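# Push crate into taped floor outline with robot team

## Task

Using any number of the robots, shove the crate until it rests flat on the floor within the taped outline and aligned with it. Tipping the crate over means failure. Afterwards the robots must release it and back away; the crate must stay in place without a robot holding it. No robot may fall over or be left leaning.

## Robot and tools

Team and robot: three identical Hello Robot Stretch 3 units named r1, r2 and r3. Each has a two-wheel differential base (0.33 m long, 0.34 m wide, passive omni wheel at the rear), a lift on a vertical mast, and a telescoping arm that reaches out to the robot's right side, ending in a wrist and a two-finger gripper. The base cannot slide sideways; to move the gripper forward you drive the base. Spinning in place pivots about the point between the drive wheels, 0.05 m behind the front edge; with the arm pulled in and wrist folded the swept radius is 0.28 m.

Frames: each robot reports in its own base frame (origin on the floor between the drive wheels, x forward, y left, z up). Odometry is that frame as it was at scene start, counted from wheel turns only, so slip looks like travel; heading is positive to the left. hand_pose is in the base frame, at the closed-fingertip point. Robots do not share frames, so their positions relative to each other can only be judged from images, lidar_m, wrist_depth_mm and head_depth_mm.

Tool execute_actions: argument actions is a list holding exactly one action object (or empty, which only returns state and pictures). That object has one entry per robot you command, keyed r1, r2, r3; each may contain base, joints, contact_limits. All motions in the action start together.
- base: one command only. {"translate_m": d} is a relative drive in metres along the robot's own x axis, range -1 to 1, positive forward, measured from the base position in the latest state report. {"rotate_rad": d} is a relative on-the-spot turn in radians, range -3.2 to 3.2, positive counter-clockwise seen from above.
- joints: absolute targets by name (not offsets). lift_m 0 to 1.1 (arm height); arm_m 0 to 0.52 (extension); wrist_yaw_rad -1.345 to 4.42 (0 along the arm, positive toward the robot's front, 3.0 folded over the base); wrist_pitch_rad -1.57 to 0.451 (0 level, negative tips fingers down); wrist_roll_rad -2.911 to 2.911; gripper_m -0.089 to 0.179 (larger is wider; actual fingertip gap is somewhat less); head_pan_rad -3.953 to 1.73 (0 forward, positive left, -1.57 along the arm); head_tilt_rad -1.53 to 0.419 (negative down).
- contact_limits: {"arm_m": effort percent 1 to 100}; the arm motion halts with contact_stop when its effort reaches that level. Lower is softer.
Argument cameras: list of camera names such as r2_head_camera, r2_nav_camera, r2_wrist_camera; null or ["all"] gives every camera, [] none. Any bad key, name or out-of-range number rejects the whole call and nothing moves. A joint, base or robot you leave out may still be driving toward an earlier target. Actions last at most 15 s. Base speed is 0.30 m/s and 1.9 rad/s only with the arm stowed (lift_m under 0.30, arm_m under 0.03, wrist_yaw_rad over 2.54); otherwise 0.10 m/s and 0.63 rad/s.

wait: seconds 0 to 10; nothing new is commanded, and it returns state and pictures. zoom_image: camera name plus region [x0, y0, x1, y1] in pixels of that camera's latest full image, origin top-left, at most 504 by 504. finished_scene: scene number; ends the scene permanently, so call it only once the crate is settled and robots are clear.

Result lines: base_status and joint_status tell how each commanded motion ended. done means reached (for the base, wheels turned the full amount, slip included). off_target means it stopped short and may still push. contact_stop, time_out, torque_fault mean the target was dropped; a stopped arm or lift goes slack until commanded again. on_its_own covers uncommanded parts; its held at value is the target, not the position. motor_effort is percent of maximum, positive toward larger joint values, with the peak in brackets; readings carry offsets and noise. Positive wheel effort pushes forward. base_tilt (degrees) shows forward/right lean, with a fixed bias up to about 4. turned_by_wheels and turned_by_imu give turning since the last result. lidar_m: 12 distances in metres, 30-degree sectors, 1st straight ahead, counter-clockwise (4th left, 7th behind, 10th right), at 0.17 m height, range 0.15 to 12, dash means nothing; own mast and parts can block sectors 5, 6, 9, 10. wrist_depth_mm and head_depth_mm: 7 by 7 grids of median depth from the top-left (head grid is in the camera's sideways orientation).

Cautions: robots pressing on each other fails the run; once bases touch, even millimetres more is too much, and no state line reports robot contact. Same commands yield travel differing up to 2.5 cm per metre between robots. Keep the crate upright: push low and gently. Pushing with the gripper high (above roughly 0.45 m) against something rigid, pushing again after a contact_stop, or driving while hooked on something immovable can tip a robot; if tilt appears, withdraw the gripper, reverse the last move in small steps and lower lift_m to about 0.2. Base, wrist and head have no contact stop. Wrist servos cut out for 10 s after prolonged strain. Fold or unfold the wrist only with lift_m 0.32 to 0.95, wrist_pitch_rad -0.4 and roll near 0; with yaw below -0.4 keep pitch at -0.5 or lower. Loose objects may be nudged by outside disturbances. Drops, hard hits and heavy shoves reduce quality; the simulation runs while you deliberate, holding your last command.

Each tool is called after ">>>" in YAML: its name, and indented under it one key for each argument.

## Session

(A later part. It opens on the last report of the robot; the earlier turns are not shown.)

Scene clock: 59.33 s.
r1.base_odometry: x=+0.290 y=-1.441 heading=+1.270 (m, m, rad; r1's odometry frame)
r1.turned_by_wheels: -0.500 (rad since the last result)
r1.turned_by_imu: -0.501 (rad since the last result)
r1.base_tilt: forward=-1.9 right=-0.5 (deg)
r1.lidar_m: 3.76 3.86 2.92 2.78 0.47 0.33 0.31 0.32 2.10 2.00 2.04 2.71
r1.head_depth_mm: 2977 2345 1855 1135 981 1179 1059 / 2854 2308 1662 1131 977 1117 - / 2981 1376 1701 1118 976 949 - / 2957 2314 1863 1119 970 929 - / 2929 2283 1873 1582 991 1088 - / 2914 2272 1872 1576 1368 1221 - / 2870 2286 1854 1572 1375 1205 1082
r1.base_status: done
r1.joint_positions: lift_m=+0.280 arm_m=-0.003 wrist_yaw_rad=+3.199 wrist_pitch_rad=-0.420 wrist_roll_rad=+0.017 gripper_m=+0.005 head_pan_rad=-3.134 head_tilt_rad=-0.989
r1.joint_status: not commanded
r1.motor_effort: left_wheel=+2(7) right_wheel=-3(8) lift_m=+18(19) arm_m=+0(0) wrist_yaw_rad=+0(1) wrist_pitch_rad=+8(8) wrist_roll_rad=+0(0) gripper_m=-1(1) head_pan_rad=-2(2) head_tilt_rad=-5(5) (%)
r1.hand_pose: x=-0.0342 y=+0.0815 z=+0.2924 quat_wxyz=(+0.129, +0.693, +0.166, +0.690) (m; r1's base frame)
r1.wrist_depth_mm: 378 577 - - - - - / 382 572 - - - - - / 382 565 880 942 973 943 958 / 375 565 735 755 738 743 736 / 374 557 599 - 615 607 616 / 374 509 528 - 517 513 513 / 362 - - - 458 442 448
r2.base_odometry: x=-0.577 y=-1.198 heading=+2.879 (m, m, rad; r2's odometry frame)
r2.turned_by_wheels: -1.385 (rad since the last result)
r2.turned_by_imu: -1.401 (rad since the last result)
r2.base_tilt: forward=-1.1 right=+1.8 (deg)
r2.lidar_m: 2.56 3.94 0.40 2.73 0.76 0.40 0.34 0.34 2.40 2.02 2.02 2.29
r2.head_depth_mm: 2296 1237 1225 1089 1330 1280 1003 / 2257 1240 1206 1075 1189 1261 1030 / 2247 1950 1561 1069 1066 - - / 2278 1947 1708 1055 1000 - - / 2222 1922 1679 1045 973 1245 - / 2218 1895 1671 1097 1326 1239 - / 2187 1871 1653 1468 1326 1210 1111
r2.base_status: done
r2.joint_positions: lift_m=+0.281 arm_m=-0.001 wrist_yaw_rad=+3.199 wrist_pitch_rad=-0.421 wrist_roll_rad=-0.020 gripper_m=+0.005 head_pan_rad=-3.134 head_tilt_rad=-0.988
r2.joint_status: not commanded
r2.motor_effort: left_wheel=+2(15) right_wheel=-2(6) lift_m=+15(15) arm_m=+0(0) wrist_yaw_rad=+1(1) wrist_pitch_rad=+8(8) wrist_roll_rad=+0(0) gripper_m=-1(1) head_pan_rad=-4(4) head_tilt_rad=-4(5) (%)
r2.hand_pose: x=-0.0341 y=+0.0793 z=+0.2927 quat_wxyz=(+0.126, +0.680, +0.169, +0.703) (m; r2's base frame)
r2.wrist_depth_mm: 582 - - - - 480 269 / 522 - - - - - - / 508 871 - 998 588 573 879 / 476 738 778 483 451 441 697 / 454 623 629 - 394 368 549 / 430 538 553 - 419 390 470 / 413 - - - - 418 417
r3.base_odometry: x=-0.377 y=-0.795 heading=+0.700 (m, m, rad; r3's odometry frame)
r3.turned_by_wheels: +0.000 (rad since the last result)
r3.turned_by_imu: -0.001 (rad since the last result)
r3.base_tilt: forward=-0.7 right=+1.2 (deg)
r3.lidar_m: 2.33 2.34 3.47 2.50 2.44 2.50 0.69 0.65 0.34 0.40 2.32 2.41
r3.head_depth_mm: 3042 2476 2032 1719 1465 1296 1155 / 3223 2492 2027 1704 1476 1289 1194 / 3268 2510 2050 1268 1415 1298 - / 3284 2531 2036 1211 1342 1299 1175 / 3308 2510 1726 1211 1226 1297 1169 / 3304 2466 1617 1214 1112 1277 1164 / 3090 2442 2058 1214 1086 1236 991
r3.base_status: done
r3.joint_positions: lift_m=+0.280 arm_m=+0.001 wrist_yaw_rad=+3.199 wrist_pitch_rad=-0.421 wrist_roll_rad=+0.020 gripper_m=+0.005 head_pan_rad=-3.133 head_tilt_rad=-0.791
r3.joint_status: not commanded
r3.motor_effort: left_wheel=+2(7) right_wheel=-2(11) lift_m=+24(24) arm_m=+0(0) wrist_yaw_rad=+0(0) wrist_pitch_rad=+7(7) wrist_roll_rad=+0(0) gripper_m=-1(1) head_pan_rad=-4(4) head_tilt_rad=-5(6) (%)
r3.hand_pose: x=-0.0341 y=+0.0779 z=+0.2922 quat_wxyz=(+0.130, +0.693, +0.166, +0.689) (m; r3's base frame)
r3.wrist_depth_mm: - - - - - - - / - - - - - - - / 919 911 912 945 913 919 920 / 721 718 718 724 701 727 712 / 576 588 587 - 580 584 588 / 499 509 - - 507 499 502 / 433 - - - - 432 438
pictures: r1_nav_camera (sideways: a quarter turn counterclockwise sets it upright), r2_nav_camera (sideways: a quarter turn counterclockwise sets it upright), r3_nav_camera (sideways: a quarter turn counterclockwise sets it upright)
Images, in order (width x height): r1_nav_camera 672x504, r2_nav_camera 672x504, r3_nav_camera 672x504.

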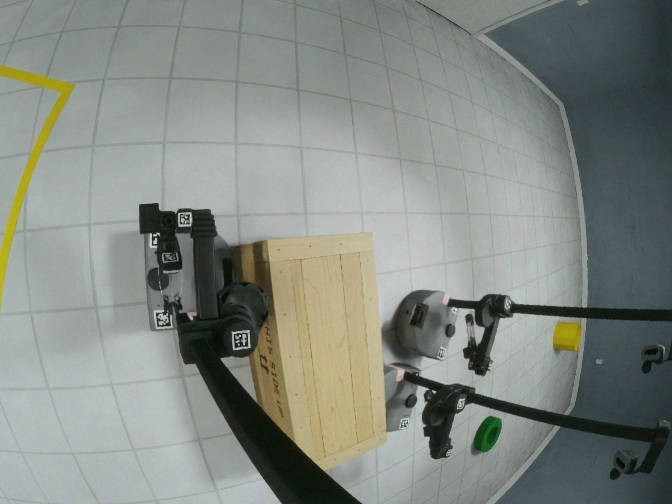

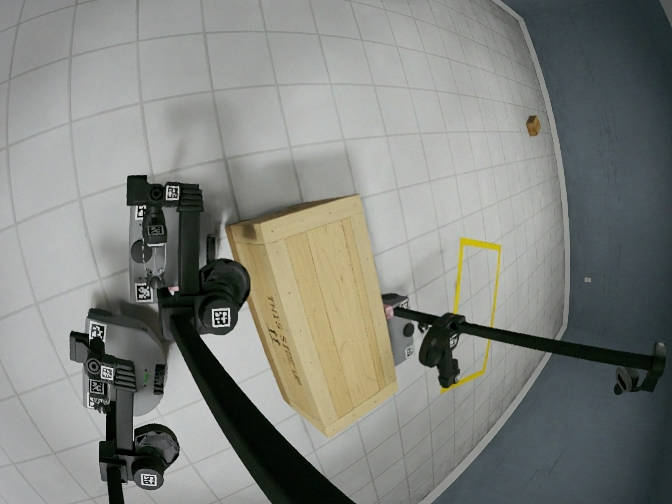

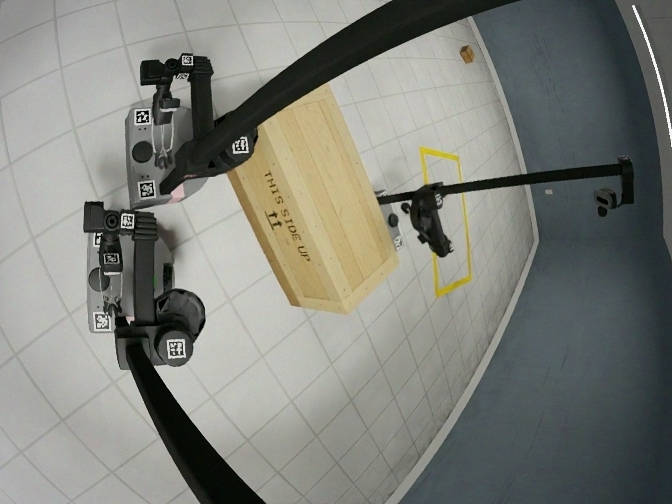

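>>> execute_actions:
  actions:
    - {"r1":{"base":{"translate_m":-0.015},"joints":{"lift_m":0.36,"arm_m":0.15}},"r2":{"base":{"translate_m":-0.04},"joints":{"lift_m":0.36,"arm_m":0.15}},"r3":{"joints":{"lift_m":0.36}}}
  cameras: []

>>> execute_actions:
  actions:
    - {"r1":{"base":{"translate_m":-0.16}},"r2":{"base":{"translate_m":-0.18}}}
  cameras: ["r1_nav_camera","r2_nav_camera","r3_nav_camera"]

Scene clock: 65.20 s.
r1.base_odometry: x=+0.286 y=-1.455 heading=+1.270 (m, m, rad; r1's odometry frame)
r1.turned_by_wheels: +0.000 (rad since the last result)
r1.turned_by_imu: +0.001 (rad since the last result)
r1.base_tilt: forward=-1.9 right=-0.4 (deg)
r1.lidar_m: 3.75 3.88 2.92 2.77 0.45 0.31 0.30 0.30 2.10 1.99 2.05 2.72
r1.head_depth_mm: 3016 2149 1919 1413 989 1133 1059 / 2920 1520 1666 1607 978 1002 - / 2917 2115 1657 1607 982 - - / 2931 2286 1899 1602 970 904 - / 2918 2261 1875 1584 986 1025 - / 2920 2280 1846 1582 1374 1217 1064 / 2867 2257 1848 1578 1360 1211 1064
r1.base_status: done
r1.joint_positions: lift_m=+0.360 arm_m=+0.150 wrist_yaw_rad=+3.200 wrist_pitch_rad=-0.419 wrist_roll_rad=+0.017 gripper_m=+0.005 head_pan_rad=-3.134 head_tilt_rad=-0.989
r1.joint_status: all done
r1.motor_effort: left_wheel=+2(6) right_wheel=-2(9) lift_m=+24(25) arm_m=+4(5) wrist_yaw_rad=+0(1) wrist_pitch_rad=+8(8) wrist_roll_rad=+0(0) gripper_m=-1(1) head_pan_rad=-2(2) head_tilt_rad=-4(5) (%)
r1.hand_pose: x=-0.0342 y=-0.0708 z=+0.3722 quat_wxyz=(+0.129, +0.693, +0.166, +0.690) (m; r1's base frame)
r1.wrist_depth_mm: 634 642 - - - - - / 389 523 - - - - - / 343 515 - - - - - / 345 513 843 887 888 880 894 / 341 508 744 - 712 728 721 / 342 465 - - 618 602 608 / 339 435 - - 528 528 528
r2.base_odometry: x=-0.539 y=-1.209 heading=+2.879 (m, m, rad; r2's odometry frame)
r2.turned_by_wheels: +0.000 (rad since the last result)
r2.turned_by_imu: -0.001 (rad since the last result)
r2.base_tilt: forward=-1.0 right=+1.8 (deg)
r2.lidar_m: 2.60 3.98 0.42 2.71 0.67 0.36 0.30 0.30 2.41 2.04 2.03 2.30
r2.head_depth_mm: 2226 1094 1516 1090 1178 1278 1120 / 2304 1328 1454 1074 1036 1270 1105 / 2308 1968 1634 1064 991 - - / 2270 1938 1706 1058 969 - - / 2222 1904 1684 1049 954 1101 - / 2212 1899 1667 1075 1300 1229 - / 2172 1879 1642 1470 1331 1226 1106
r2.base_status: done
r2.joint_positions: lift_m=+0.359 arm_m=+0.150 wrist_yaw_rad=+3.199 wrist_pitch_rad=-0.420 wrist_roll_rad=-0.020 gripper_m=+0.005 head_pan_rad=-3.134 head_tilt_rad=-0.988
r2.joint_status: all done
r2.motor_effort: left_wheel=+3(11) right_wheel=+0(6) lift_m=+50(50) arm_m=+5(6) wrist_yaw_rad=+1(1) wrist_pitch_rad=+8(8) wrist_roll_rad=+0(0) gripper_m=-1(1) head_pan_rad=-4(3) head_tilt_rad=-5(5) (%)
r2.hand_pose: x=-0.0341 y=-0.0708 z=+0.3715 quat_wxyz=(+0.126, +0.680, +0.169, +0.703) (m; r2's base frame)
r2.wrist_depth_mm: - - - - - 583 - / 489 675 - - - - - / 372 622 - - 773 - - / 353 565 957 889 597 603 840 / 332 525 778 - 600 550 675 / 318 488 - - 611 583 574 / 305 426 - - - 513 503
r3.base_odometry: x=-0.377 y=-0.795 heading=+0.700 (m, m, rad; r3's odometry frame)
r3.turned_by_wheels: +0.000 (rad since the last result)
r3.turned_by_imu: +0.000 (rad since the last result)
r3.base_tilt: forward=-0.7 right=+1.3 (deg)
r3.lidar_m: 2.32 2.34 3.49 2.50 2.44 2.50 0.69 0.65 0.38 0.44 2.32 2.39
r3.head_depth_mm: 2995 2494 2017 1691 1464 1294 1173 / 3257 2501 2017 1704 1467 1296 1214 / 3256 2493 2036 1271 1421 1299 - / 3269 2290 2054 1214 1345 1297 1181 / 3288 2355 1731 1210 1224 1302 1174 / 3271 1290 1746 1216 1107 1284 1145 / 3021 2455 2040 1223 1088 1211 988
r3.base_status: not commanded
r3.joint_positions: lift_m=+0.360 arm_m=+0.001 wrist_yaw_rad=+3.199 wrist_pitch_rad=-0.421 wrist_roll_rad=+0.020 gripper_m=+0.005 head_pan_rad=-3.133 head_tilt_rad=-0.791
r3.joint_status: all done
r3.motor_effort: left_wheel=+2(2) right_wheel=-2(1) lift_m=+36(36) arm_m=+1(0) wrist_yaw_rad=+1(1) wrist_pitch_rad=+7(7) wrist_roll_rad=+0(1) gripper_m=-1(2) head_pan_rad=-4(4) head_tilt_rad=-6(6) (%)
r3.hand_pose: x=-0.0341 y=+0.0779 z=+0.3718 quat_wxyz=(+0.130, +0.693, +0.166, +0.689) (m; r3's base frame)
r3.wrist_depth_mm: - - - - - - - / - - - - - - - / - - - - - - - / 838 852 893 853 857 854 867 / 701 695 704 - 696 709 721 / 588 580 603 - 595 587 603 / 524 526 - - 533 516 516
pictures: none
No camera images: the call's "cameras" was empty. Leave "cameras" out to get every camera's image.

Scene clock: 68.57 s.
r1.base_odometry: x=+0.239 y=-1.608 heading=+1.271 (m, m, rad; r1's odometry frame)
r1.turned_by_wheels: +0.001 (rad since the last result)
r1.turned_by_imu: +0.065 (rad since the last result)
r1.base_tilt: forward=-1.9 right=-0.4 (deg)
r1.lidar_m: 3.93 3.86 2.87 0.47 0.30 0.27 0.27 0.33 2.06 2.00 2.08 2.88
r1.head_depth_mm: 2888 2296 1812 1580 985 871 1062 / 2876 1178 1577 1508 978 877 - / 2983 2323 1888 1566 976 - - / 2926 2280 1880 1591 970 900 - / 2948 2276 1871 1576 1347 1172 - / 2885 2269 1872 1581 1368 1214 1061 / 2877 2260 1856 1569 1377 1210 1069
r1.base_status: translate_m off_target (by the wheels' count: -0.1598 of -0.1600)
r1.joint_positions: lift_m=+0.360 arm_m=+0.150 wrist_yaw_rad=+3.200 wrist_pitch_rad=-0.419 wrist_roll_rad=+0.017 gripper_m=+0.005 head_pan_rad=-3.134 head_tilt_rad=-0.990
r1.joint_status: not commanded
r1.on_its_own: right_wheel is at rest, and its effort (-56) is outside its rest range (-18 to +18)
r1.motor_effort: left_wheel=-1(35) right_wheel=-56(86) lift_m=+22(24) arm_m=+3(4) wrist_yaw_rad=+0(2) wrist_pitch_rad=+7(8) wrist_roll_rad=+0(0) gripper_m=+0(1) head_pan_rad=-2(2) head_tilt_rad=-4(5) (%)
r1.hand_pose: x=-0.0343 y=-0.0708 z=+0.3724 quat_wxyz=(+0.128, +0.693, +0.166, +0.690) (m; r1's base frame)
r1.wrist_depth_mm: 707 646 666 - - - - / 382 393 496 - - - - / 300 371 522 - - - - / 298 388 560 899 887 889 876 / 311 405 576 - 727 731 729 / 322 395 - - 621 618 612 / 333 389 - - 532 523 530
r2.base_odometry: x=-0.365 y=-1.255 heading=+2.878 (m, m, rad; r2's odometry frame)
r2.turned_by_wheels: +0.000 (rad since the last result)
r2.turned_by_imu: +0.272 (rad since the last result)
r2.base_tilt: forward=-1.2 right=+1.8 (deg)
r2.lidar_m: 2.71 0.50 0.62 0.51 0.31 0.27 0.27 0.32 2.15 2.05 2.12 2.83
r2.head_depth_mm: 2332 1987 1734 1376 977 899 1126 / 2316 1970 1729 1075 965 914 1116 / 2288 1936 1701 1068 961 - - / 2264 1941 1701 1054 964 - - / 2233 1917 1677 1489 956 1117 - / 2204 1900 1663 1476 1331 1240 - / 2169 1860 1656 1475 1325 1223 1111
r2.base_status: translate_m off_target (by the wheels' count: -0.1795 of -0.1800)
r2.joint_positions: lift_m=+0.359 arm_m=+0.150 wrist_yaw_rad=+3.200 wrist_pitch_rad=-0.419 wrist_roll_rad=-0.020 gripper_m=+0.005 head_pan_rad=-3.135 head_tilt_rad=-0.991
r2.joint_status: not commanded
r2.on_its_own: left_wheel is at rest, and its effort (-89) is outside its rest range (-18 to +18); right_wheel is at rest, and its effort (-41) is outside its rest range (-18 to +18)
r2.motor_effort: left_wheel=-89(100) right_wheel=-41(54) lift_m=+49(50) arm_m=+5(5) wrist_yaw_rad=+0(2) wrist_pitch_rad=+7(7) wrist_roll_rad=+0(0) gripper_m=-2(1) head_pan_rad=-2(3) head_tilt_rad=-4(5) (%)
r2.hand_pose: x=-0.0344 y=-0.0708 z=+0.3718 quat_wxyz=(+0.125, +0.680, +0.169, +0.703) (m; r2's base frame)
r2.wrist_depth_mm: - - 835 - - - - / 498 468 498 - - - - / 325 354 494 - - - 690 / 281 358 507 808 887 590 560 / 287 366 509 - 718 570 478 / 293 379 - - 618 577 502 / 300 375 - - - 508 499
r3.base_odometry: x=-0.377 y=-0.795 heading=+0.700 (m, m, rad; r3's odometry frame)
r3.turned_by_wheels: +0.000 (rad since the last result)
r3.turned_by_imu: +0.000 (rad since the last result)
r3.base_tilt: forward=-0.7 right=+1.2 (deg)
r3.lidar_m: 2.33 2.34 3.48 2.50 2.44 2.50 0.61 0.52 0.49 2.42 2.32 2.40
r3.head_depth_mm: 3010 2496 2028 1703 1470 1283 1174 / 3248 2517 2044 1711 1479 1291 1209 / 3279 2324 2019 1299 1184 1297 - / 3312 2519 1989 1208 1122 1293 1174 / 3300 2521 1659 1214 1111 1280 1172 / 3139 2392 1889 1214 1095 1278 1156 / 3149 2527 2053 1212 1093 1188 1069
r3.base_status: not commanded
r3.joint_positions: lift_m=+0.360 arm_m=+0.001 wrist_yaw_rad=+3.199 wrist_pitch_rad=-0.421 wrist_roll_rad=+0.020 gripper_m=+0.005 head_pan_rad=-3.133 head_tilt_rad=-0.791
r3.joint_status: not commanded
r3.motor_effort: left_wheel=+2(2) right_wheel=-1(2) lift_m=+35(36) arm_m=+0(0) wrist_yaw_rad=+1(1) wrist_pitch_rad=+7(7) wrist_roll_rad=+0(0) gripper_m=-2(1) head_pan_rad=-4(5) head_tilt_rad=-6(6) (%)
r3.hand_pose: x=-0.0341 y=+0.0779 z=+0.3718 quat_wxyz=(+0.130, +0.693, +0.166, +0.689) (m; r3's base frame)
r3.wrist_depth_mm: - - - - - - - / - - - - - - - / - - - - - - - / 872 840 832 868 869 871 875 / 711 704 705 - 707 704 698 / 594 595 617 - 595 599 605 / 511 537 - - 531 516 521
pictures: r1_nav_camera (sideways: a quarter turn counterclockwise sets it upright), r2_nav_camera (sideways: a quarter turn counterclockwise sets it upright), r3_nav_camera (sideways: a quarter turn counterclockwise sets it upright)
Images, in order (width x height): r1_nav_camera 672x504, r2_nav_camera 672x504, r3_nav_camera 672x504.

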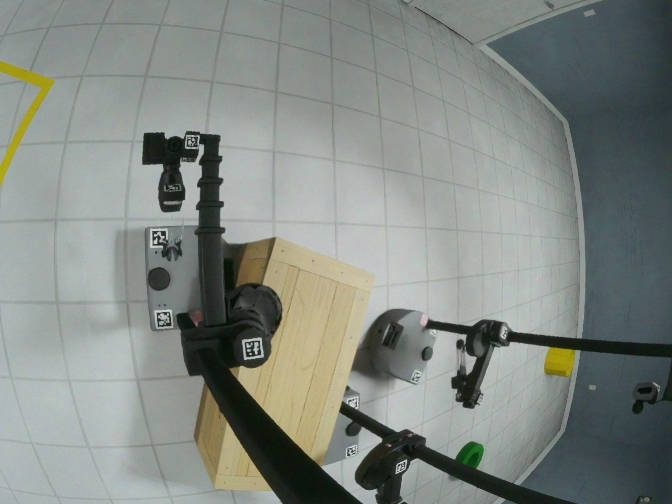

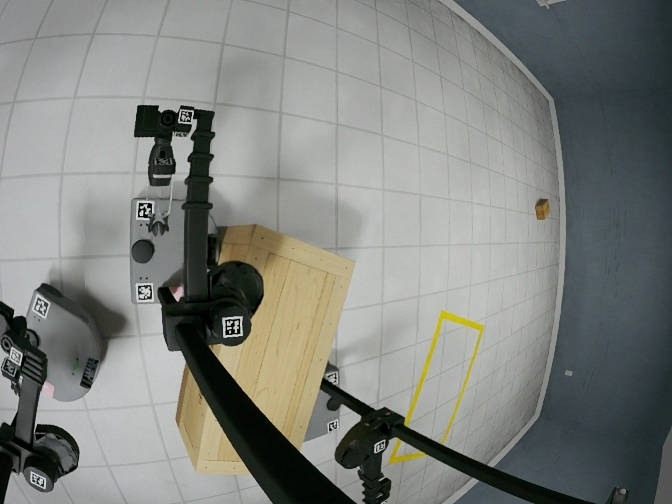

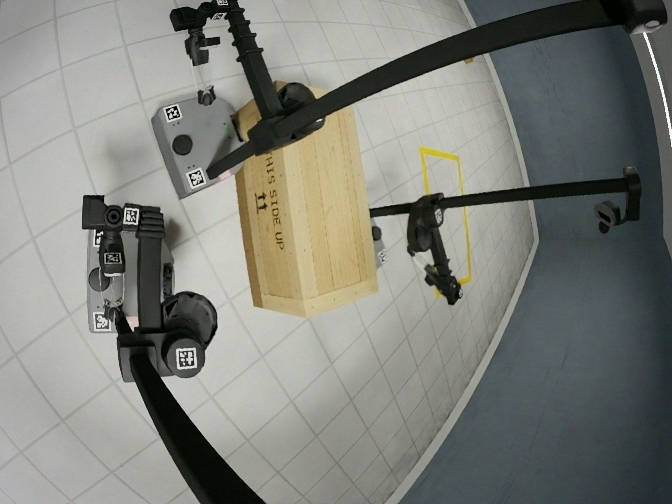

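>>> execute_actions:
  actions:
    - {"r1":{"base":{"translate_m":0.2},"joints":{"lift_m":0.28,"arm_m":0.0}},"r2":{"base":{"translate_m":0.03},"joints":{"arm_m":0.0}},"r3":{"base":{"translate_m":-0.17}}}
  cameras: []

>>> execute_actions:
  actions:
    - {"r1":{"base":{"translate_m":0.3}},"r2":{"base":{"rotate_rad":-0.46}},"r3":{"base":{"translate_m":-0.12}}}
  cameras: ["r1_nav_camera","r2_nav_camera","r3_nav_camera"]

Scene clock: 82.77 s.
r1.base_odometry: x=+0.298 y=-1.417 heading=+1.271 (m, m, rad; r1's odometry frame)
r1.turned_by_wheels: +0.000 (rad since the last result)
r1.turned_by_imu: +0.001 (rad since the last result)
r1.base_tilt: forward=-1.8 right=-0.4 (deg)
r1.lidar_m: 3.71 3.89 2.86 2.78 0.51 0.46 0.46 2.76 2.07 2.00 2.08 2.89
r1.head_depth_mm: 3046 2350 1860 1129 988 1131 1066 / 2778 2117 1622 1126 1000 1183 - / 2975 2113 1622 1121 1013 1246 - / 2929 2293 1872 1119 1070 1262 - / 2923 2294 1867 1594 1305 1239 - / 2933 2287 1873 1581 1377 1214 - / 2853 2254 1852 1573 1365 1205 1092
r1.base_status: done
r1.joint_positions: lift_m=+0.280 arm_m=+0.000 wrist_yaw_rad=+3.200 wrist_pitch_rad=-0.419 wrist_roll_rad=+0.017 gripper_m=+0.005 head_pan_rad=-3.134 head_tilt_rad=-0.990
r1.joint_status: all done
r1.motor_effort: left_wheel=+0(6) right_wheel=+1(45) lift_m=+19(22) arm_m=-2(4) wrist_yaw_rad=-1(0) wrist_pitch_rad=+7(7) wrist_roll_rad=+0(0) gripper_m=-1(2) head_pan_rad=-2(2) head_tilt_rad=-4(3) (%)
r1.hand_pose: x=-0.0343 y=+0.0787 z=+0.2927 quat_wxyz=(+0.128, +0.693, +0.166, +0.690) (m; r1's base frame)
r1.wrist_depth_mm: 398 498 - - - - - / 405 523 622 - - - - / 424 537 682 953 976 927 980 / 429 545 703 752 735 752 747 / 444 558 600 - 605 607 601 / 463 519 524 - 518 514 520 / 441 - - - 459 443 442
r2.base_odometry: x=-0.394 y=-1.247 heading=+2.878 (m, m, rad; r2's odometry frame)
r2.turned_by_wheels: +0.000 (rad since the last result)
r2.turned_by_imu: -0.001 (rad since the last result)
r2.base_tilt: forward=-1.0 right=+1.8 (deg)
r2.lidar_m: 2.68 3.91 0.42 0.56 0.34 0.30 0.30 3.02 2.15 2.05 2.11 2.82
r2.head_depth_mm: 2330 1987 1745 1377 973 909 1121 / 2312 1987 1722 1072 968 916 1112 / 2282 1937 1709 1065 961 - - / 2253 1929 1679 1057 962 - - / 2213 1909 1684 1489 976 1237 - / 2191 1877 1659 1483 1338 1232 - / 2158 1872 1639 1467 1330 1221 -
r2.base_status: done
r2.joint_positions: lift_m=+0.359 arm_m=+0.000 wrist_yaw_rad=+3.200 wrist_pitch_rad=-0.419 wrist_roll_rad=-0.020 gripper_m=+0.005 head_pan_rad=-3.135 head_tilt_rad=-0.991
r2.joint_status: all done
r2.motor_effort: left_wheel=-1(81) right_wheel=+0(38) lift_m=+49(49) arm_m=-4(4) wrist_yaw_rad=-1(0) wrist_pitch_rad=+7(7) wrist_roll_rad=+0(0) gripper_m=-1(0) head_pan_rad=-3(3) head_tilt_rad=-3(4) (%)
r2.hand_pose: x=-0.0344 y=+0.0786 z=+0.3718 quat_wxyz=(+0.125, +0.680, +0.169, +0.703) (m; r2's base frame)
r2.wrist_depth_mm: - - - - - - 278 / 496 461 447 - - - - / 323 339 438 - - - - / 265 335 468 918 614 580 797 / 273 345 508 - 489 469 628 / 280 359 505 - 477 417 548 / 287 369 484 - 536 449 491
r3.base_odometry: x=-0.507 y=-0.905 heading=+0.700 (m, m, rad; r3's odometry frame)
r3.turned_by_wheels: +0.000 (rad since the last result)
r3.turned_by_imu: -0.001 (rad since the last result)
r3.base_tilt: forward=-0.7 right=+1.3 (deg)
r3.lidar_m: 2.49 2.53 3.36 2.41 2.35 2.41 0.45 0.45 0.39 0.42 2.41 2.49
r3.head_depth_mm: 2994 2501 2034 1698 1463 1294 1167 / 3260 2482 2031 1706 1475 1296 1208 / 3284 2514 2037 1710 1062 1160 - / 3273 2513 2051 1552 1046 1080 1180 / 3251 2515 1658 1530 1045 1037 1166 / 3284 2523 1286 1529 1051 1001 1160 / 3167 2363 1941 1710 1047 973 1159
r3.base_status: done
r3.joint_positions: lift_m=+0.360 arm_m=+0.001 wrist_yaw_rad=+3.199 wrist_pitch_rad=-0.421 wrist_roll_rad=+0.020 gripper_m=+0.005 head_pan_rad=-3.133 head_tilt_rad=-0.791
r3.joint_status: not commanded
r3.motor_effort: left_wheel=+3(3) right_wheel=-2(7) lift_m=+36(36) arm_m=+0(0) wrist_yaw_rad=+1(1) wrist_pitch_rad=+7(7) wrist_roll_rad=-1(0) gripper_m=-1(1) head_pan_rad=-4(5) head_tilt_rad=-6(6) (%)
r3.hand_pose: x=-0.0341 y=+0.0779 z=+0.3718 quat_wxyz=(+0.130, +0.693, +0.166, +0.689) (m; r3's base frame)
r3.wrist_depth_mm: - - - - - - - / - - - - - - - / - - - - - - - / 874 861 848 869 854 873 845 / 686 709 710 - 716 704 714 / 586 588 611 - 584 592 603 / 509 529 - - 529 518 523
pictures: none
No camera images: the call's "cameras" was empty. Leave "cameras" out to get every camera's image.

Scene clock: 85.57 s.
r1.base_odometry: x=+0.386 y=-1.130 heading=+1.271 (m, m, rad; r1's odometry frame)
r1.turned_by_wheels: +0.000 (rad since the last result)
r1.turned_by_imu: +0.001 (rad since the last result)
r1.base_tilt: forward=-1.9 right=-0.4 (deg)
r1.lidar_m: 3.42 3.56 2.85 2.76 0.82 0.74 0.75 2.80 2.08 2.01 2.09 2.90
r1.head_depth_mm: 2990 2266 1507 1155 1323 1233 1065 / 2965 2114 1329 1188 1346 1239 - / 2847 1586 1334 1198 1390 1271 - / 2930 2249 1319 1274 1382 1266 - / 2910 2278 1868 1516 1371 1233 - / 2882 2267 1871 1582 1374 1214 - / 2881 2240 1850 1562 1378 1210 1079
r1.base_status: done
r1.joint_positions: lift_m=+0.280 arm_m=+0.000 wrist_yaw_rad=+3.200 wrist_pitch_rad=-0.419 wrist_roll_rad=+0.017 gripper_m=+0.005 head_pan_rad=-3.134 head_tilt_rad=-0.990
r1.joint_status: not commanded
r1.motor_effort: left_wheel=+1(8) right_wheel=+1(9) lift_m=+19(19) arm_m=-2(2) wrist_yaw_rad=+1(0) wrist_pitch_rad=+7(7) wrist_roll_rad=+0(0) gripper_m=-1(0) head_pan_rad=-2(2) head_tilt_rad=-4(4) (%)
r1.hand_pose: x=-0.0343 y=+0.0787 z=+0.2927 quat_wxyz=(+0.128, +0.693, +0.166, +0.690) (m; r1's base frame)
r1.wrist_depth_mm: 646 - - - - - - / 664 - - - - - - / 682 931 926 941 949 943 978 / 674 742 718 731 732 733 748 / 601 597 598 - 602 602 606 / 506 525 531 - 522 516 511 / 446 - - - 452 446 445
r2.base_odometry: x=-0.394 y=-1.247 heading=+2.418 (m, m, rad; r2's odometry frame)
r2.turned_by_wheels: -0.460 (rad since the last result)
r2.turned_by_imu: -0.467 (rad since the last result)
r2.base_tilt: forward=-1.1 right=+1.7 (deg)
r2.lidar_m: 3.00 2.67 3.68 0.42 0.51 0.33 0.30 0.30 2.83 2.11 2.05 2.15
r2.head_depth_mm: 2338 1986 1735 1080 1003 1159 825 / 2303 1966 1714 1072 996 1206 991 / 2124 1882 1674 1069 974 - - / 1359 1663 1642 1060 968 - - / 2111 1826 1668 1052 951 1105 - / 2209 1895 1661 1043 941 1153 - / 2191 1857 1636 1071 960 1208 -
r2.base_status: done
r2.joint_positions: lift_m=+0.359 arm_m=+0.000 wrist_yaw_rad=+3.200 wrist_pitch_rad=-0.419 wrist_roll_rad=-0.020 gripper_m=+0.005 head_pan_rad=-3.135 head_tilt_rad=-0.991
r2.joint_status: not commanded
r2.motor_effort: left_wheel=+2(9) right_wheel=-2(5) lift_m=+48(49) arm_m=-4(4) wrist_yaw_rad=+0(0) wrist_pitch_rad=+7(7) wrist_roll_rad=+0(0) gripper_m=-1(2) head_pan_rad=-2(3) head_tilt_rad=-4(4) (%)
r2.hand_pose: x=-0.0344 y=+0.0786 z=+0.3718 quat_wxyz=(+0.125, +0.680, +0.169, +0.703) (m; r2's base frame)
r2.wrist_depth_mm: - - - - - - - / 503 575 - - - - - / 361 527 - - - - - / 348 513 732 584 887 861 823 / 342 496 536 - 721 689 677 / 333 484 607 - 601 597 579 / 331 464 566 - 539 511 501
r3.base_odometry: x=-0.599 y=-0.982 heading=+0.700 (m, m, rad; r3's odometry frame)
r3.turned_by_wheels: +0.000 (rad since the last result)
r3.turned_by_imu: -0.001 (rad since the last result)
r3.base_tilt: forward=-0.7 right=+1.2 (deg)
r3.lidar_m: 2.61 2.70 3.26 2.35 2.29 0.37 0.33 0.33 0.40 0.30 2.47 2.56
r3.head_depth_mm: 2892 2491 2042 1711 1465 1290 1167 / 3167 2519 2031 1707 1473 1298 1218 / 3249 2531 2031 1697 1387 933 - / 3293 2509 2021 1704 1043 915 1094 / 3302 2520 2038 1687 1047 921 1084 / 3298 2520 1736 1650 1046 919 1061 / 3311 2530 1652 1677 1050 921 1009
r3.base_status: done
r3.joint_positions: lift_m=+0.360 arm_m=+0.001 wrist_yaw_rad=+3.199 wrist_pitch_rad=-0.421 wrist_roll_rad=+0.020 gripper_m=+0.005 head_pan_rad=-3.133 head_tilt_rad=-0.791
r3.joint_status: not commanded
r3.motor_effort: left_wheel=+3(5) right_wheel=-2(7) lift_m=+36(36) arm_m=+0(0) wrist_yaw_rad=+1(1) wrist_pitch_rad=+7(7) wrist_roll_rad=+0(0) gripper_m=-1(1) head_pan_rad=-4(4) head_tilt_rad=-6(6) (%)
r3.hand_pose: x=-0.0341 y=+0.0779 z=+0.3718 quat_wxyz=(+0.130, +0.693, +0.166, +0.689) (m; r3's base frame)
r3.wrist_depth_mm: - - - - - - - / - - - - - - - / - - - - - - - / 858 859 841 852 870 849 871 / 693 706 697 - 704 712 702 / 592 596 615 - 599 603 604 / 511 534 - - 526 514 520
pictures: r1_nav_camera (sideways: a quarter turn counterclockwise sets it upright), r2_nav_camera (sideways: a quarter turn counterclockwise sets it upright), r3_nav_camera (sideways: a quarter turn counterclockwise sets it upright)
Images, in order (width x height): r1_nav_camera 672x504, r2_nav_camera 672x504, r3_nav_camera 672x504.

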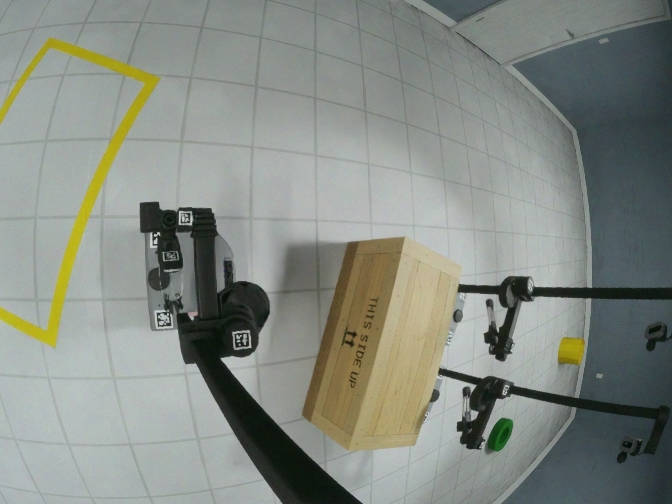

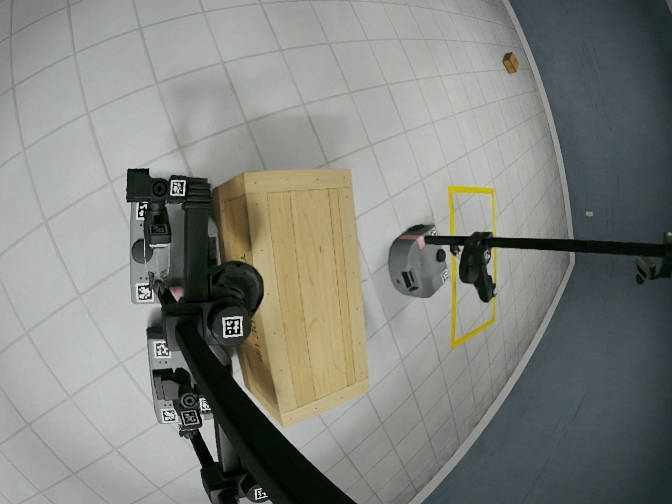

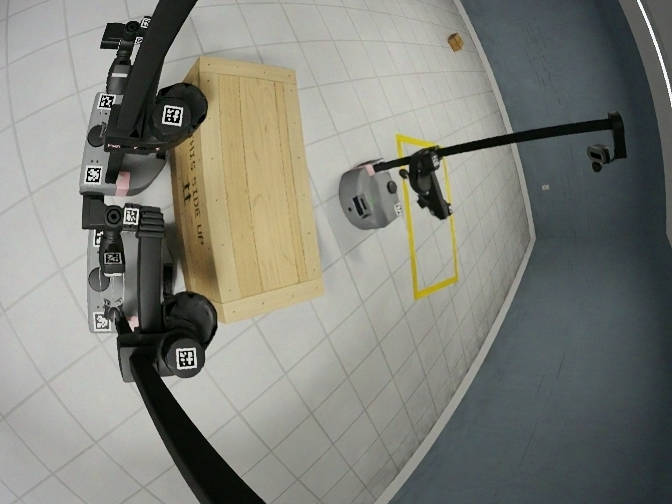

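>>> execute_actions:
  actions:
    - {"r1":{"base":{"translate_m":0.1}},"r3":{"base":{"translate_m":-0.025}}}
  cameras: []

>>> execute_actions:
  actions:
    - {"r1":{"base":{"translate_m":1.0}},"r2":{"base":{"translate_m":-0.51}},"r3":{"base":{"translate_m":-0.5}}}
  cameras: ["r1_nav_camera","r2_nav_camera","r3_nav_camera"]

Scene clock: 91.37 s.
r1.base_odometry: x=+0.416 y=-1.035 heading=+1.271 (m, m, rad; r1's odometry frame)
r1.turned_by_wheels: +0.000 (rad since the last result)
r1.turned_by_imu: +0.001 (rad since the last result)
r1.base_tilt: forward=-2.0 right=-0.4 (deg)
r1.lidar_m: 3.31 3.49 2.85 2.76 0.92 0.84 0.84 2.80 2.08 2.01 2.11 2.91
r1.head_depth_mm: 2992 2183 1341 1214 1365 1234 1062 / 2954 2103 1341 1265 1391 1240 - / 2843 1843 1323 1345 1390 1275 - / 2959 2282 1311 1453 1379 1258 - / 2927 2246 1874 1537 1376 1237 - / 2888 2248 1858 1580 1375 1210 - / 2835 2246 1851 1575 1359 1213 1085
r1.base_status: done
r1.joint_positions: lift_m=+0.280 arm_m=+0.000 wrist_yaw_rad=+3.200 wrist_pitch_rad=-0.419 wrist_roll_rad=+0.017 gripper_m=+0.005 head_pan_rad=-3.134 head_tilt_rad=-0.990
r1.joint_status: not commanded
r1.motor_effort: left_wheel=+1(6) right_wheel=+1(11) lift_m=+19(19) arm_m=-2(3) wrist_yaw_rad=+0(0) wrist_pitch_rad=+7(7) wrist_roll_rad=+0(0) gripper_m=-1(0) head_pan_rad=-1(1) head_tilt_rad=-4(4) (%)
r1.hand_pose: x=-0.0343 y=+0.0787 z=+0.2927 quat_wxyz=(+0.128, +0.693, +0.166, +0.690) (m; r1's base frame)
r1.wrist_depth_mm: - - - - - - - / - - - - - - - / 753 943 918 941 965 986 996 / 715 720 732 743 736 743 737 / 602 610 604 - 598 610 610 / 506 528 528 - 522 520 511 / 450 - - - 447 442 451
r2.base_odometry: x=-0.394 y=-1.247 heading=+2.418 (m, m, rad; r2's odometry frame)
r2.turned_by_wheels: +0.000 (rad since the last result)
r2.turned_by_imu: -0.001 (rad since the last result)
r2.base_tilt: forward=-1.1 right=+1.8 (deg)
r2.lidar_m: 3.00 2.67 3.68 0.42 0.51 0.33 0.30 0.30 2.83 2.11 2.05 2.15
r2.head_depth_mm: 2345 1981 1730 1094 1006 1111 982 / 2323 1984 1724 1079 994 1135 1089 / 2184 1916 1712 1070 975 - - / 1393 1686 1698 1059 963 - - / 1411 1717 1673 1052 948 1109 - / 2206 1916 1662 1041 936 1154 - / 2164 1874 1638 1064 964 1201 -
r2.base_status: not commanded
r2.joint_positions: lift_m=+0.359 arm_m=+0.000 wrist_yaw_rad=+3.200 wrist_pitch_rad=-0.419 wrist_roll_rad=-0.020 gripper_m=+0.005 head_pan_rad=-3.135 head_tilt_rad=-0.991
r2.joint_status: not commanded
r2.motor_effort: left_wheel=+3(2) right_wheel=-2(2) lift_m=+48(48) arm_m=-4(4) wrist_yaw_rad=+0(0) wrist_pitch_rad=+7(7) wrist_roll_rad=+0(0) gripper_m=-1(2) head_pan_rad=-2(2) head_tilt_rad=-4(4) (%)
r2.hand_pose: x=-0.0344 y=+0.0786 z=+0.3718 quat_wxyz=(+0.125, +0.680, +0.169, +0.703) (m; r2's base frame)
r2.wrist_depth_mm: - - - - - - - / 493 575 - - - - - / 361 524 - - - - - / 346 504 667 605 871 844 829 / 342 495 523 - 713 704 680 / 338 476 604 - 608 593 576 / 330 470 571 - 539 511 505
r3.base_odometry: x=-0.618 y=-0.998 heading=+0.700 (m, m, rad; r3's odometry frame)
r3.turned_by_wheels: +0.000 (rad since the last result)
r3.turned_by_imu: +0.000 (rad since the last result)
r3.base_tilt: forward=-0.7 right=+1.2 (deg)
r3.lidar_m: 2.63 2.75 3.26 2.34 2.27 0.34 0.31 0.31 0.37 0.30 0.44 2.57
r3.head_depth_mm: 2935 2486 2015 1706 1461 1301 1175 / 3135 2511 2022 1705 1473 1302 1209 / 3264 2491 2028 1700 1394 915 - / 3240 2517 2029 1708 1046 916 1008 / 3343 2515 2041 1706 1040 924 999 / 3275 2542 1795 1688 1043 921 978 / 3334 2514 1716 1680 1054 920 927
r3.base_status: done
r3.joint_positions: lift_m=+0.360 arm_m=+0.001 wrist_yaw_rad=+3.199 wrist_pitch_rad=-0.421 wrist_roll_rad=+0.020 gripper_m=+0.005 head_pan_rad=-3.133 head_tilt_rad=-0.791
r3.joint_status: not commanded
r3.motor_effort: left_wheel=+3(4) right_wheel=-1(7) lift_m=+35(36) arm_m=+0(0) wrist_yaw_rad=+1(1) wrist_pitch_rad=+7(7) wrist_roll_rad=+0(0) gripper_m=-1(1) head_pan_rad=-5(5) head_tilt_rad=-5(5) (%)
r3.hand_pose: x=-0.0341 y=+0.0779 z=+0.3718 quat_wxyz=(+0.130, +0.693, +0.166, +0.689) (m; r3's base frame)
r3.wrist_depth_mm: - - - - - - - / - - - - - - - / - - - - - - - / 872 863 857 879 862 880 855 / 726 703 691 - 699 707 705 / 600 601 618 - 601 590 599 / 434 531 - - 534 511 515
pictures: none
No camera images: the call's "cameras" was empty. Leave "cameras" out to get every camera's image.

Scene clock: 98.07 s.
r1.base_odometry: x=+0.711 y=-0.079 heading=+1.271 (m, m, rad; r1's odometry frame)
r1.turned_by_wheels: +0.000 (rad since the last result)
r1.turned_by_imu: +0.003 (rad since the last result)
r1.base_tilt: forward=-2.0 right=-0.4 (deg)
r1.lidar_m: 2.31 2.41 2.84 2.74 2.87 1.56 1.45 2.83 2.09 2.03 2.11 2.38
r1.head_depth_mm: 2795 1723 1857 1620 1399 1237 1064 / 2658 1685 1841 1606 1392 1242 - / 2874 1676 1823 1606 1382 1270 - / 2625 1658 1799 1601 1393 1269 - / 2707 2121 1828 1584 1376 1235 - / 2887 2263 1857 1577 1375 1212 - / 2871 2258 1837 1575 1361 1205 1084
r1.base_status: done
r1.joint_positions: lift_m=+0.280 arm_m=+0.000 wrist_yaw_rad=+3.200 wrist_pitch_rad=-0.419 wrist_roll_rad=+0.017 gripper_m=+0.005 head_pan_rad=-3.134 head_tilt_rad=-0.990
r1.joint_status: not commanded
r1.motor_effort: left_wheel=+0(6) right_wheel=+2(9) lift_m=+19(19) arm_m=-3(3) wrist_yaw_rad=+0(0) wrist_pitch_rad=+7(7) wrist_roll_rad=+0(0) gripper_m=-1(0) head_pan_rad=-2(2) head_tilt_rad=-4(4) (%)
r1.hand_pose: x=-0.0343 y=+0.0787 z=+0.2927 quat_wxyz=(+0.128, +0.693, +0.166, +0.690) (m; r1's base frame)
r1.wrist_depth_mm: - - - - - - - / - - - - - - - / 920 951 900 932 950 960 972 / 722 738 742 727 732 726 746 / 601 600 596 - 602 604 612 / 511 522 528 - 516 517 523 / 450 - - - 453 448 446
r2.base_odometry: x=-0.013 y=-1.585 heading=+2.418 (m, m, rad; r2's odometry frame)
r2.turned_by_wheels: -0.001 (rad since the last result)
r2.turned_by_imu: +0.225 (rad since the last result)
r2.base_tilt: forward=-1.2 right=+1.8 (deg)
r2.lidar_m: 2.91 4.25 2.87 2.49 0.71 0.34 0.27 0.27 0.29 2.26 2.26 2.59
r2.head_depth_mm: 2315 1987 1731 1086 1023 766 1123 / 2304 1974 1727 1075 1054 1106 1114 / 2286 1966 1702 1067 985 - - / 2095 1939 1695 1052 967 - - / 2078 1915 1661 1046 946 1007 - / 2194 1895 1679 1038 938 951 - / 2173 1873 1650 1033 937 1064 -
r2.base_status: translate_m off_target (by the wheels' count: -0.5096 of -0.5100)
r2.joint_positions: lift_m=+0.359 arm_m=+0.000 wrist_yaw_rad=+3.200 wrist_pitch_rad=-0.418 wrist_roll_rad=-0.020 gripper_m=+0.005 head_pan_rad=-3.135 head_tilt_rad=-0.992
r2.joint_status: not commanded
r2.on_its_own: left_wheel is at rest, and its effort (-87) is outside its rest range (-18 to +18); right_wheel is at rest, and its effort (-28) is outside its rest range (-18 to +18)
r2.motor_effort: left_wheel=-87(100) right_wheel=-28(43) lift_m=+47(49) arm_m=-3(4) wrist_yaw_rad=+0(3) wrist_pitch_rad=+7(7) wrist_roll_rad=+0(0) gripper_m=-1(1) head_pan_rad=-2(3) head_tilt_rad=-3(3) (%)
r2.hand_pose: x=-0.0344 y=+0.0788 z=+0.3720 quat_wxyz=(+0.125, +0.680, +0.169, +0.703) (m; r2's base frame)
r2.wrist_depth_mm: - 364 467 - - - - / 544 - - - - - - / 440 - - - - - - / 412 613 627 901 874 837 838 / 384 541 530 - 727 687 678 / 371 584 545 - 613 596 579 / 353 522 565 - 535 512 502
r3.base_odometry: x=-1.000 y=-1.321 heading=+0.701 (m, m, rad; r3's odometry frame)
r3.turned_by_wheels: +0.000 (rad since the last result)
r3.turned_by_imu: +0.002 (rad since the last result)
r3.base_tilt: forward=-0.7 right=+1.2 (deg)
r3.lidar_m: 3.11 4.29 2.89 2.09 2.01 2.08 0.28 0.26 0.26 0.32 0.32 2.83
r3.head_depth_mm: 2604 2519 2003 1700 1471 1284 1175 / 2895 2509 2015 1704 1464 1299 - / 3173 2522 2032 1694 1468 1288 - / 3286 2491 2032 1714 1474 1274 989 / 3302 2525 2027 1700 1479 915 858 / 3261 2516 2043 1713 1050 915 831 / 3343 2519 2047 1718 1489 922 819
r3.base_status: translate_m off_target (by the wheels' count: -0.4998 of -0.5000)
r3.joint_positions: lift_m=+0.360 arm_m=+0.001 wrist_yaw_rad=+3.200 wrist_pitch_rad=-0.420 wrist_roll_rad=+0.020 gripper_m=+0.005 head_pan_rad=-3.134 head_tilt_rad=-0.793
r3.joint_status: not commanded
r3.on_its_own: right_wheel is at rest, and its effort (-42) is outside its rest range (-18 to +18)
r3.motor_effort: left_wheel=-18(52) right_wheel=-42(76) lift_m=+34(36) arm_m=+0(0) wrist_yaw_rad=+0(1) wrist_pitch_rad=+7(7) wrist_roll_rad=+0(0) gripper_m=-1(1) head_pan_rad=-4(4) head_tilt_rad=-4(6) (%)
r3.hand_pose: x=-0.0343 y=+0.0780 z=+0.3720 quat_wxyz=(+0.129, +0.693, +0.166, +0.689) (m; r3's base frame)
r3.wrist_depth_mm: - - - - - - - / - - - - - - - / - - - - - - - / 847 859 858 871 847 862 852 / 716 711 695 - 700 712 706 / 588 600 610 - 607 593 594 / 512 528 - - 534 520 525
pictures: r1_nav_camera (sideways: a quarter turn counterclockwise sets it upright), r2_nav_camera (sideways: a quarter turn counterclockwise sets it upright), r3_nav_camera (sideways: a quarter turn counterclockwise sets it upright)
Images, in order (width x height): r1_nav_camera 672x504, r2_nav_camera 672x504, r3_nav_camera 672x504.

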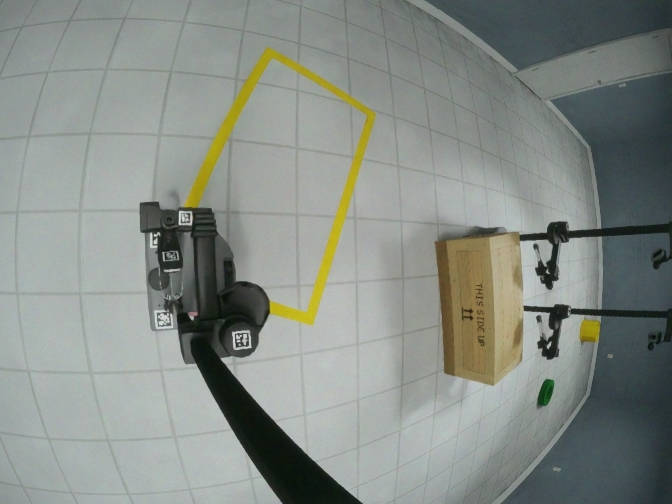

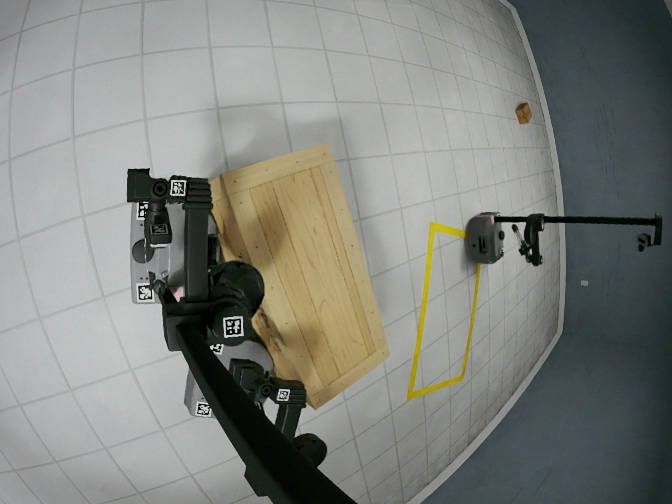

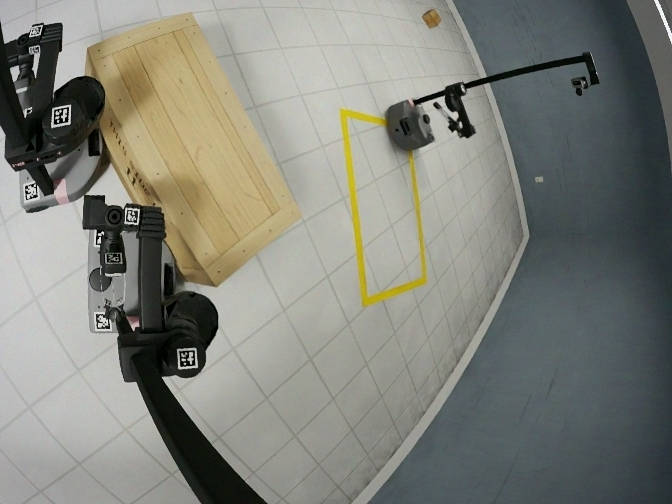

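>>> execute_actions:
  actions:
    - {"r1":{"base":{"translate_m":-1.0}},"r2":{"base":{"translate_m":0.3},"joints":{"lift_m":0.28}},"r3":{"base":{"translate_m":0.12},"joints":{"lift_m":0.28}}}
  cameras: []

>>> execute_actions:
  actions:
    - {"r1":{"base":{"translate_m":-0.1}},"r2":{"base":{"rotate_rad":0.42}},"r3":{"base":{"rotate_rad":0.52}}}
  cameras: ["r1_nav_camera","r2_nav_camera","r3_nav_camera"]

Scene clock: 135.13 s.
r1.base_odometry: x=+0.416 y=-1.035 heading=+1.271 (m, m, rad; r1's odometry frame)
r1.turned_by_wheels: +0.000 (rad since the last result)
r1.turned_by_imu: +0.000 (rad since the last result)
r1.base_tilt: forward=-2.0 right=-0.4 (deg)
r1.lidar_m: 3.32 3.47 2.86 2.77 0.72 0.48 0.45 2.80 2.07 2.01 2.10 2.91
r1.head_depth_mm: 2899 1410 1692 1136 1101 1241 1061 / 2991 2304 1753 1129 1059 1242 - / 2984 2308 1565 1128 1030 1272 - / 2845 2209 1548 1125 1032 1265 - / 2826 2205 1767 1139 1043 1245 - / 2849 2233 1862 1567 1370 1210 - / 2877 2248 1850 1571 1372 1210 1087
r1.base_status: done
r1.joint_positions: lift_m=+0.280 arm_m=+0.000 wrist_yaw_rad=+3.200 wrist_pitch_rad=-0.419 wrist_roll_rad=+0.017 gripper_m=+0.005 head_pan_rad=-3.134 head_tilt_rad=-0.990
r1.joint_status: not commanded
r1.motor_effort: left_wheel=+0(6) right_wheel=+1(7) lift_m=+19(19) arm_m=-3(3) wrist_yaw_rad=+0(0) wrist_pitch_rad=+7(7) wrist_roll_rad=+0(0) gripper_m=+0(0) head_pan_rad=-2(2) head_tilt_rad=-4(4) (%)
r1.hand_pose: x=-0.0343 y=+0.0787 z=+0.2927 quat_wxyz=(+0.128, +0.693, +0.166, +0.690) (m; r1's base frame)
r1.wrist_depth_mm: 607 - - - - - - / 593 - - - - - - / 591 886 912 945 954 960 962 / 575 741 725 734 732 737 725 / 563 608 599 - 612 613 612 / 510 520 528 - 524 506 521 / 453 - - - 453 446 441
r2.base_odometry: x=-0.237 y=-1.386 heading=+2.418 (m, m, rad; r2's odometry frame)
r2.turned_by_wheels: +0.000 (rad since the last result)
r2.turned_by_imu: -0.001 (rad since the last result)
r2.base_tilt: forward=-1.1 right=+1.8 (deg)
r2.lidar_m: 2.61 3.96 2.96 2.57 0.53 0.54 0.55 0.54 2.53 2.18 2.17 2.50
r2.head_depth_mm: 2312 1978 1223 949 1160 1241 1127 / 2199 1748 1201 1283 1167 1244 1115 / 1403 1694 1196 1255 1354 - - / 2097 1737 1187 1153 1350 - - / 2221 1912 1178 1091 1326 1258 - / 2176 1895 1160 1068 1303 1236 - / 2172 1864 1199 1442 1324 1208 1109
r2.base_status: done
r2.joint_positions: lift_m=+0.281 arm_m=+0.000 wrist_yaw_rad=+3.200 wrist_pitch_rad=-0.418 wrist_roll_rad=-0.020 gripper_m=+0.005 head_pan_rad=-3.135 head_tilt_rad=-0.992
r2.joint_status: all done
r2.motor_effort: left_wheel=+0(77) right_wheel=+0(26) lift_m=+15(42) arm_m=-3(3) wrist_yaw_rad=-1(0) wrist_pitch_rad=+7(7) wrist_roll_rad=+0(0) gripper_m=-1(1) head_pan_rad=-3(3) head_tilt_rad=-3(3) (%)
r2.hand_pose: x=-0.0344 y=+0.0788 z=+0.2933 quat_wxyz=(+0.125, +0.680, +0.169, +0.703) (m; r2's base frame)
r2.wrist_depth_mm: - - - - - - - / - - - - - - - / - 660 737 - 985 926 893 / 520 532 714 767 729 718 699 / 461 529 639 - 602 593 572 / 535 512 550 - 516 493 484 / 466 - - - - 428 421
r3.base_odometry: x=-0.909 y=-1.243 heading=+0.701 (m, m, rad; r3's odometry frame)
r3.turned_by_wheels: +0.000 (rad since the last result)
r3.turned_by_imu: +0.000 (rad since the last result)
r3.base_tilt: forward=-0.7 right=+1.2 (deg)
r3.lidar_m: 2.98 4.22 2.98 2.15 2.08 2.14 0.38 0.35 0.35 0.44 2.67 0.40
r3.head_depth_mm: 2687 2497 2016 1698 1476 1292 1153 / 2976 2525 2032 1698 1471 1297 1196 / 3286 2517 2022 1702 1469 1292 - / 3238 2499 2038 1701 1470 1035 1175 / 3292 2511 2026 1700 1045 933 1124 / 3262 2516 1984 1539 1044 922 993 / 3322 2533 1408 1500 1047 921 859
r3.base_status: done
r3.joint_positions: lift_m=+0.280 arm_m=+0.001 wrist_yaw_rad=+3.200 wrist_pitch_rad=-0.420 wrist_roll_rad=+0.020 gripper_m=+0.005 head_pan_rad=-3.134 head_tilt_rad=-0.793
r3.joint_status: all done
r3.motor_effort: left_wheel=+0(17) right_wheel=+2(35) lift_m=+24(31) arm_m=+0(0) wrist_yaw_rad=-1(0) wrist_pitch_rad=+7(7) wrist_roll_rad=+0(0) gripper_m=-1(1) head_pan_rad=-4(4) head_tilt_rad=-5(5) (%)
r3.hand_pose: x=-0.0343 y=+0.0780 z=+0.2925 quat_wxyz=(+0.129, +0.693, +0.166, +0.689) (m; r3's base frame)
r3.wrist_depth_mm: - - - - - - - / - - - - - - - / 924 929 931 920 912 943 941 / 700 712 714 720 725 721 736 / 591 588 583 - 593 593 587 / 493 512 - - 516 504 498 / 441 - - - - 440 434
pictures: none
No camera images: the call's "cameras" was empty. Leave "cameras" out to get every camera's image.

Scene clock: 137.13 s.
r1.base_odometry: x=+0.386 y=-1.130 heading=+1.271 (m, m, rad; r1's odometry frame)
r1.turned_by_wheels: +0.000 (rad since the last result)
r1.turned_by_imu: +0.000 (rad since the last result)
r1.base_tilt: forward=-1.9 right=-0.4 (deg)
r1.lidar_m: 3.42 3.58 2.85 2.76 0.55 0.37 0.35 0.35 2.07 2.01 2.09 2.90
r1.head_depth_mm: 2989 1329 1635 1141 1001 1211 1064 / 3011 2301 1768 1130 986 1194 - / 2945 2303 1523 1127 976 1110 - / 2808 2227 1171 1120 971 1069 - / 2812 2216 1823 1446 986 1201 - / 2926 2253 1863 1584 1371 1220 - / 2886 2257 1855 1563 1369 1209 1085
r1.base_status: done
r1.joint_positions: lift_m=+0.280 arm_m=+0.000 wrist_yaw_rad=+3.200 wrist_pitch_rad=-0.419 wrist_roll_rad=+0.017 gripper_m=+0.005 head_pan_rad=-3.134 head_tilt_rad=-0.990
r1.joint_status: not commanded
r1.motor_effort: left_wheel=+0(7) right_wheel=+1(5) lift_m=+19(19) arm_m=-3(3) wrist_yaw_rad=+0(0) wrist_pitch_rad=+7(7) wrist_roll_rad=+0(0) gripper_m=-1(1) head_pan_rad=-2(2) head_tilt_rad=-5(4) (%)
r1.hand_pose: x=-0.0343 y=+0.0787 z=+0.2927 quat_wxyz=(+0.128, +0.693, +0.166, +0.690) (m; r1's base frame)
r1.wrist_depth_mm: 460 - - - - - - / 457 711 - - - - - / 452 699 911 941 936 957 966 / 444 672 732 734 742 744 741 / 442 588 605 - 605 602 604 / 439 525 523 - 525 515 511 / 417 - - - 454 448 445
r2.base_odometry: x=-0.237 y=-1.386 heading=+2.838 (m, m, rad; r2's odometry frame)
r2.turned_by_wheels: +0.420 (rad since the last result)
r2.turned_by_imu: +0.425 (rad since the last result)
r2.base_tilt: forward=-1.2 right=+1.8 (deg)
r2.lidar_m: 3.96 3.19 2.58 0.56 0.53 0.56 0.54 2.72 2.19 2.17 2.38 2.60
r2.head_depth_mm: 2323 1982 1216 1098 1266 1127 1121 / 2314 1959 1212 1090 1336 1267 1115 / 2263 1940 1204 1096 1331 - - / 2268 1925 1209 1088 1312 - - / 2202 1894 1673 1490 1337 1256 - / 2194 1905 1647 1479 1328 1239 - / 2158 1886 1643 1462 1327 1210 1102
r2.base_status: done
r2.joint_positions: lift_m=+0.281 arm_m=+0.000 wrist_yaw_rad=+3.200 wrist_pitch_rad=-0.418 wrist_roll_rad=-0.020 gripper_m=+0.005 head_pan_rad=-3.135 head_tilt_rad=-0.992
r2.joint_status: not commanded
r2.motor_effort: left_wheel=-3(13) right_wheel=+2(6) lift_m=+15(15) arm_m=-3(3) wrist_yaw_rad=-1(0) wrist_pitch_rad=+7(6) wrist_roll_rad=+0(0) gripper_m=+0(1) head_pan_rad=-2(2) head_tilt_rad=-3(4) (%)
r2.hand_pose: x=-0.0344 y=+0.0788 z=+0.2933 quat_wxyz=(+0.125, +0.680, +0.169, +0.703) (m; r2's base frame)
r2.wrist_depth_mm: 567 742 440 - - - - / 562 789 - - - - - / 561 707 649 994 964 911 883 / 565 708 545 754 735 718 688 / 562 638 596 - 612 585 572 / 526 544 554 - 514 495 484 / 466 - - - - 433 418
r3.base_odometry: x=-0.909 y=-1.243 heading=+1.220 (m, m, rad; r3's odometry frame)
r3.turned_by_wheels: +0.520 (rad since the last result)
r3.turned_by_imu: +0.511 (rad since the last result)
r3.base_tilt: forward=-0.7 right=+1.2 (deg)
r3.lidar_m: 4.22 2.99 2.15 2.06 2.13 0.38 0.35 0.35 0.44 2.68 0.40 2.99
r3.head_depth_mm: 3263 2491 2013 1695 1469 1290 1150 / 3198 2485 1993 1671 1056 947 1170 / 3257 2523 2025 1492 1042 942 - / 3023 2342 1161 1445 1044 933 1128 / 3277 2523 2027 1722 1047 931 1126 / 3256 2537 2046 1714 1044 919 1116 / 3170 2497 2033 1719 1045 921 1109
r3.base_status: done
r3.joint_positions: lift_m=+0.280 arm_m=+0.001 wrist_yaw_rad=+3.200 wrist_pitch_rad=-0.420 wrist_roll_rad=+0.020 gripper_m=+0.005 head_pan_rad=-3.134 head_tilt_rad=-0.793
r3.joint_status: not commanded
r3.motor_effort: left_wheel=-1(8) right_wheel=+4(13) lift_m=+24(24) arm_m=+0(0) wrist_yaw_rad=+0(0) wrist_pitch_rad=+7(7) wrist_roll_rad=+0(0) gripper_m=-1(1) head_pan_rad=-4(4) head_tilt_rad=-5(5) (%)
r3.hand_pose: x=-0.0343 y=+0.0780 z=+0.2925 quat_wxyz=(+0.129, +0.693, +0.166, +0.689) (m; r3's base frame)
r3.wrist_depth_mm: - - - - - - - / - - - - - - - / 921 910 925 922 908 924 916 / 687 733 709 708 720 720 708 / 403 585 590 - 584 581 596 / 401 517 - - 506 507 505 / 376 - - - - 435 433
pictures: r1_nav_camera (sideways: a quarter turn counterclockwise sets it upright), r2_nav_camera (sideways: a quarter turn counterclockwise sets it upright), r3_nav_camera (sideways: a quarter turn counterclockwise sets it upright)
Images, in order (width x height): r1_nav_camera 672x504, r2_nav_camera 672x504, r3_nav_camera 672x504.

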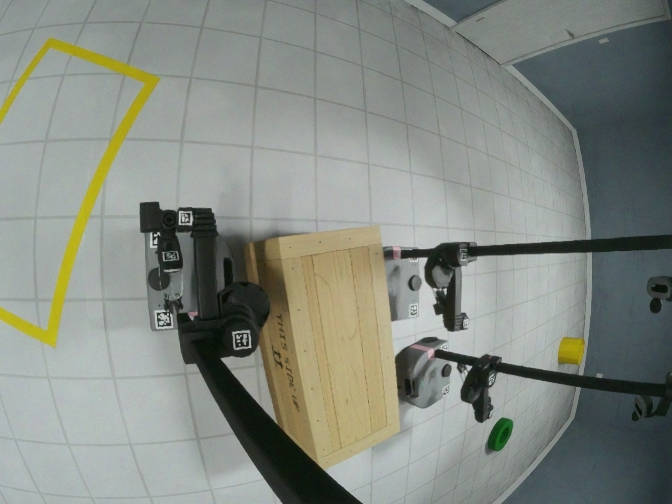

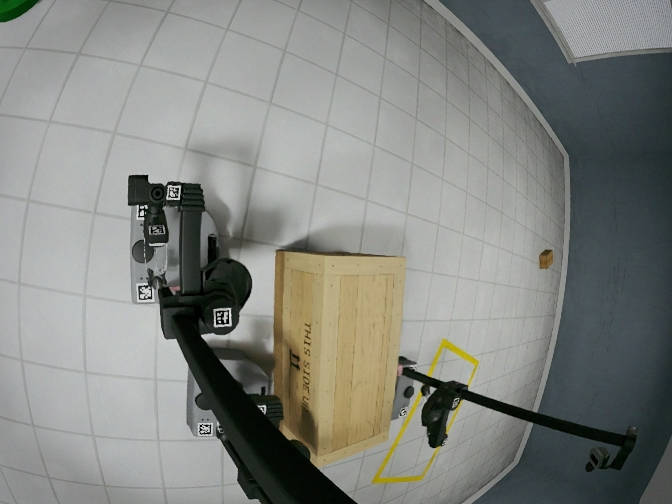

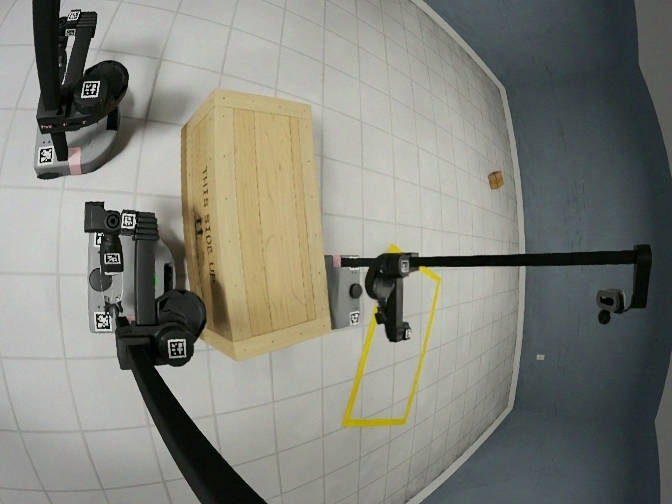

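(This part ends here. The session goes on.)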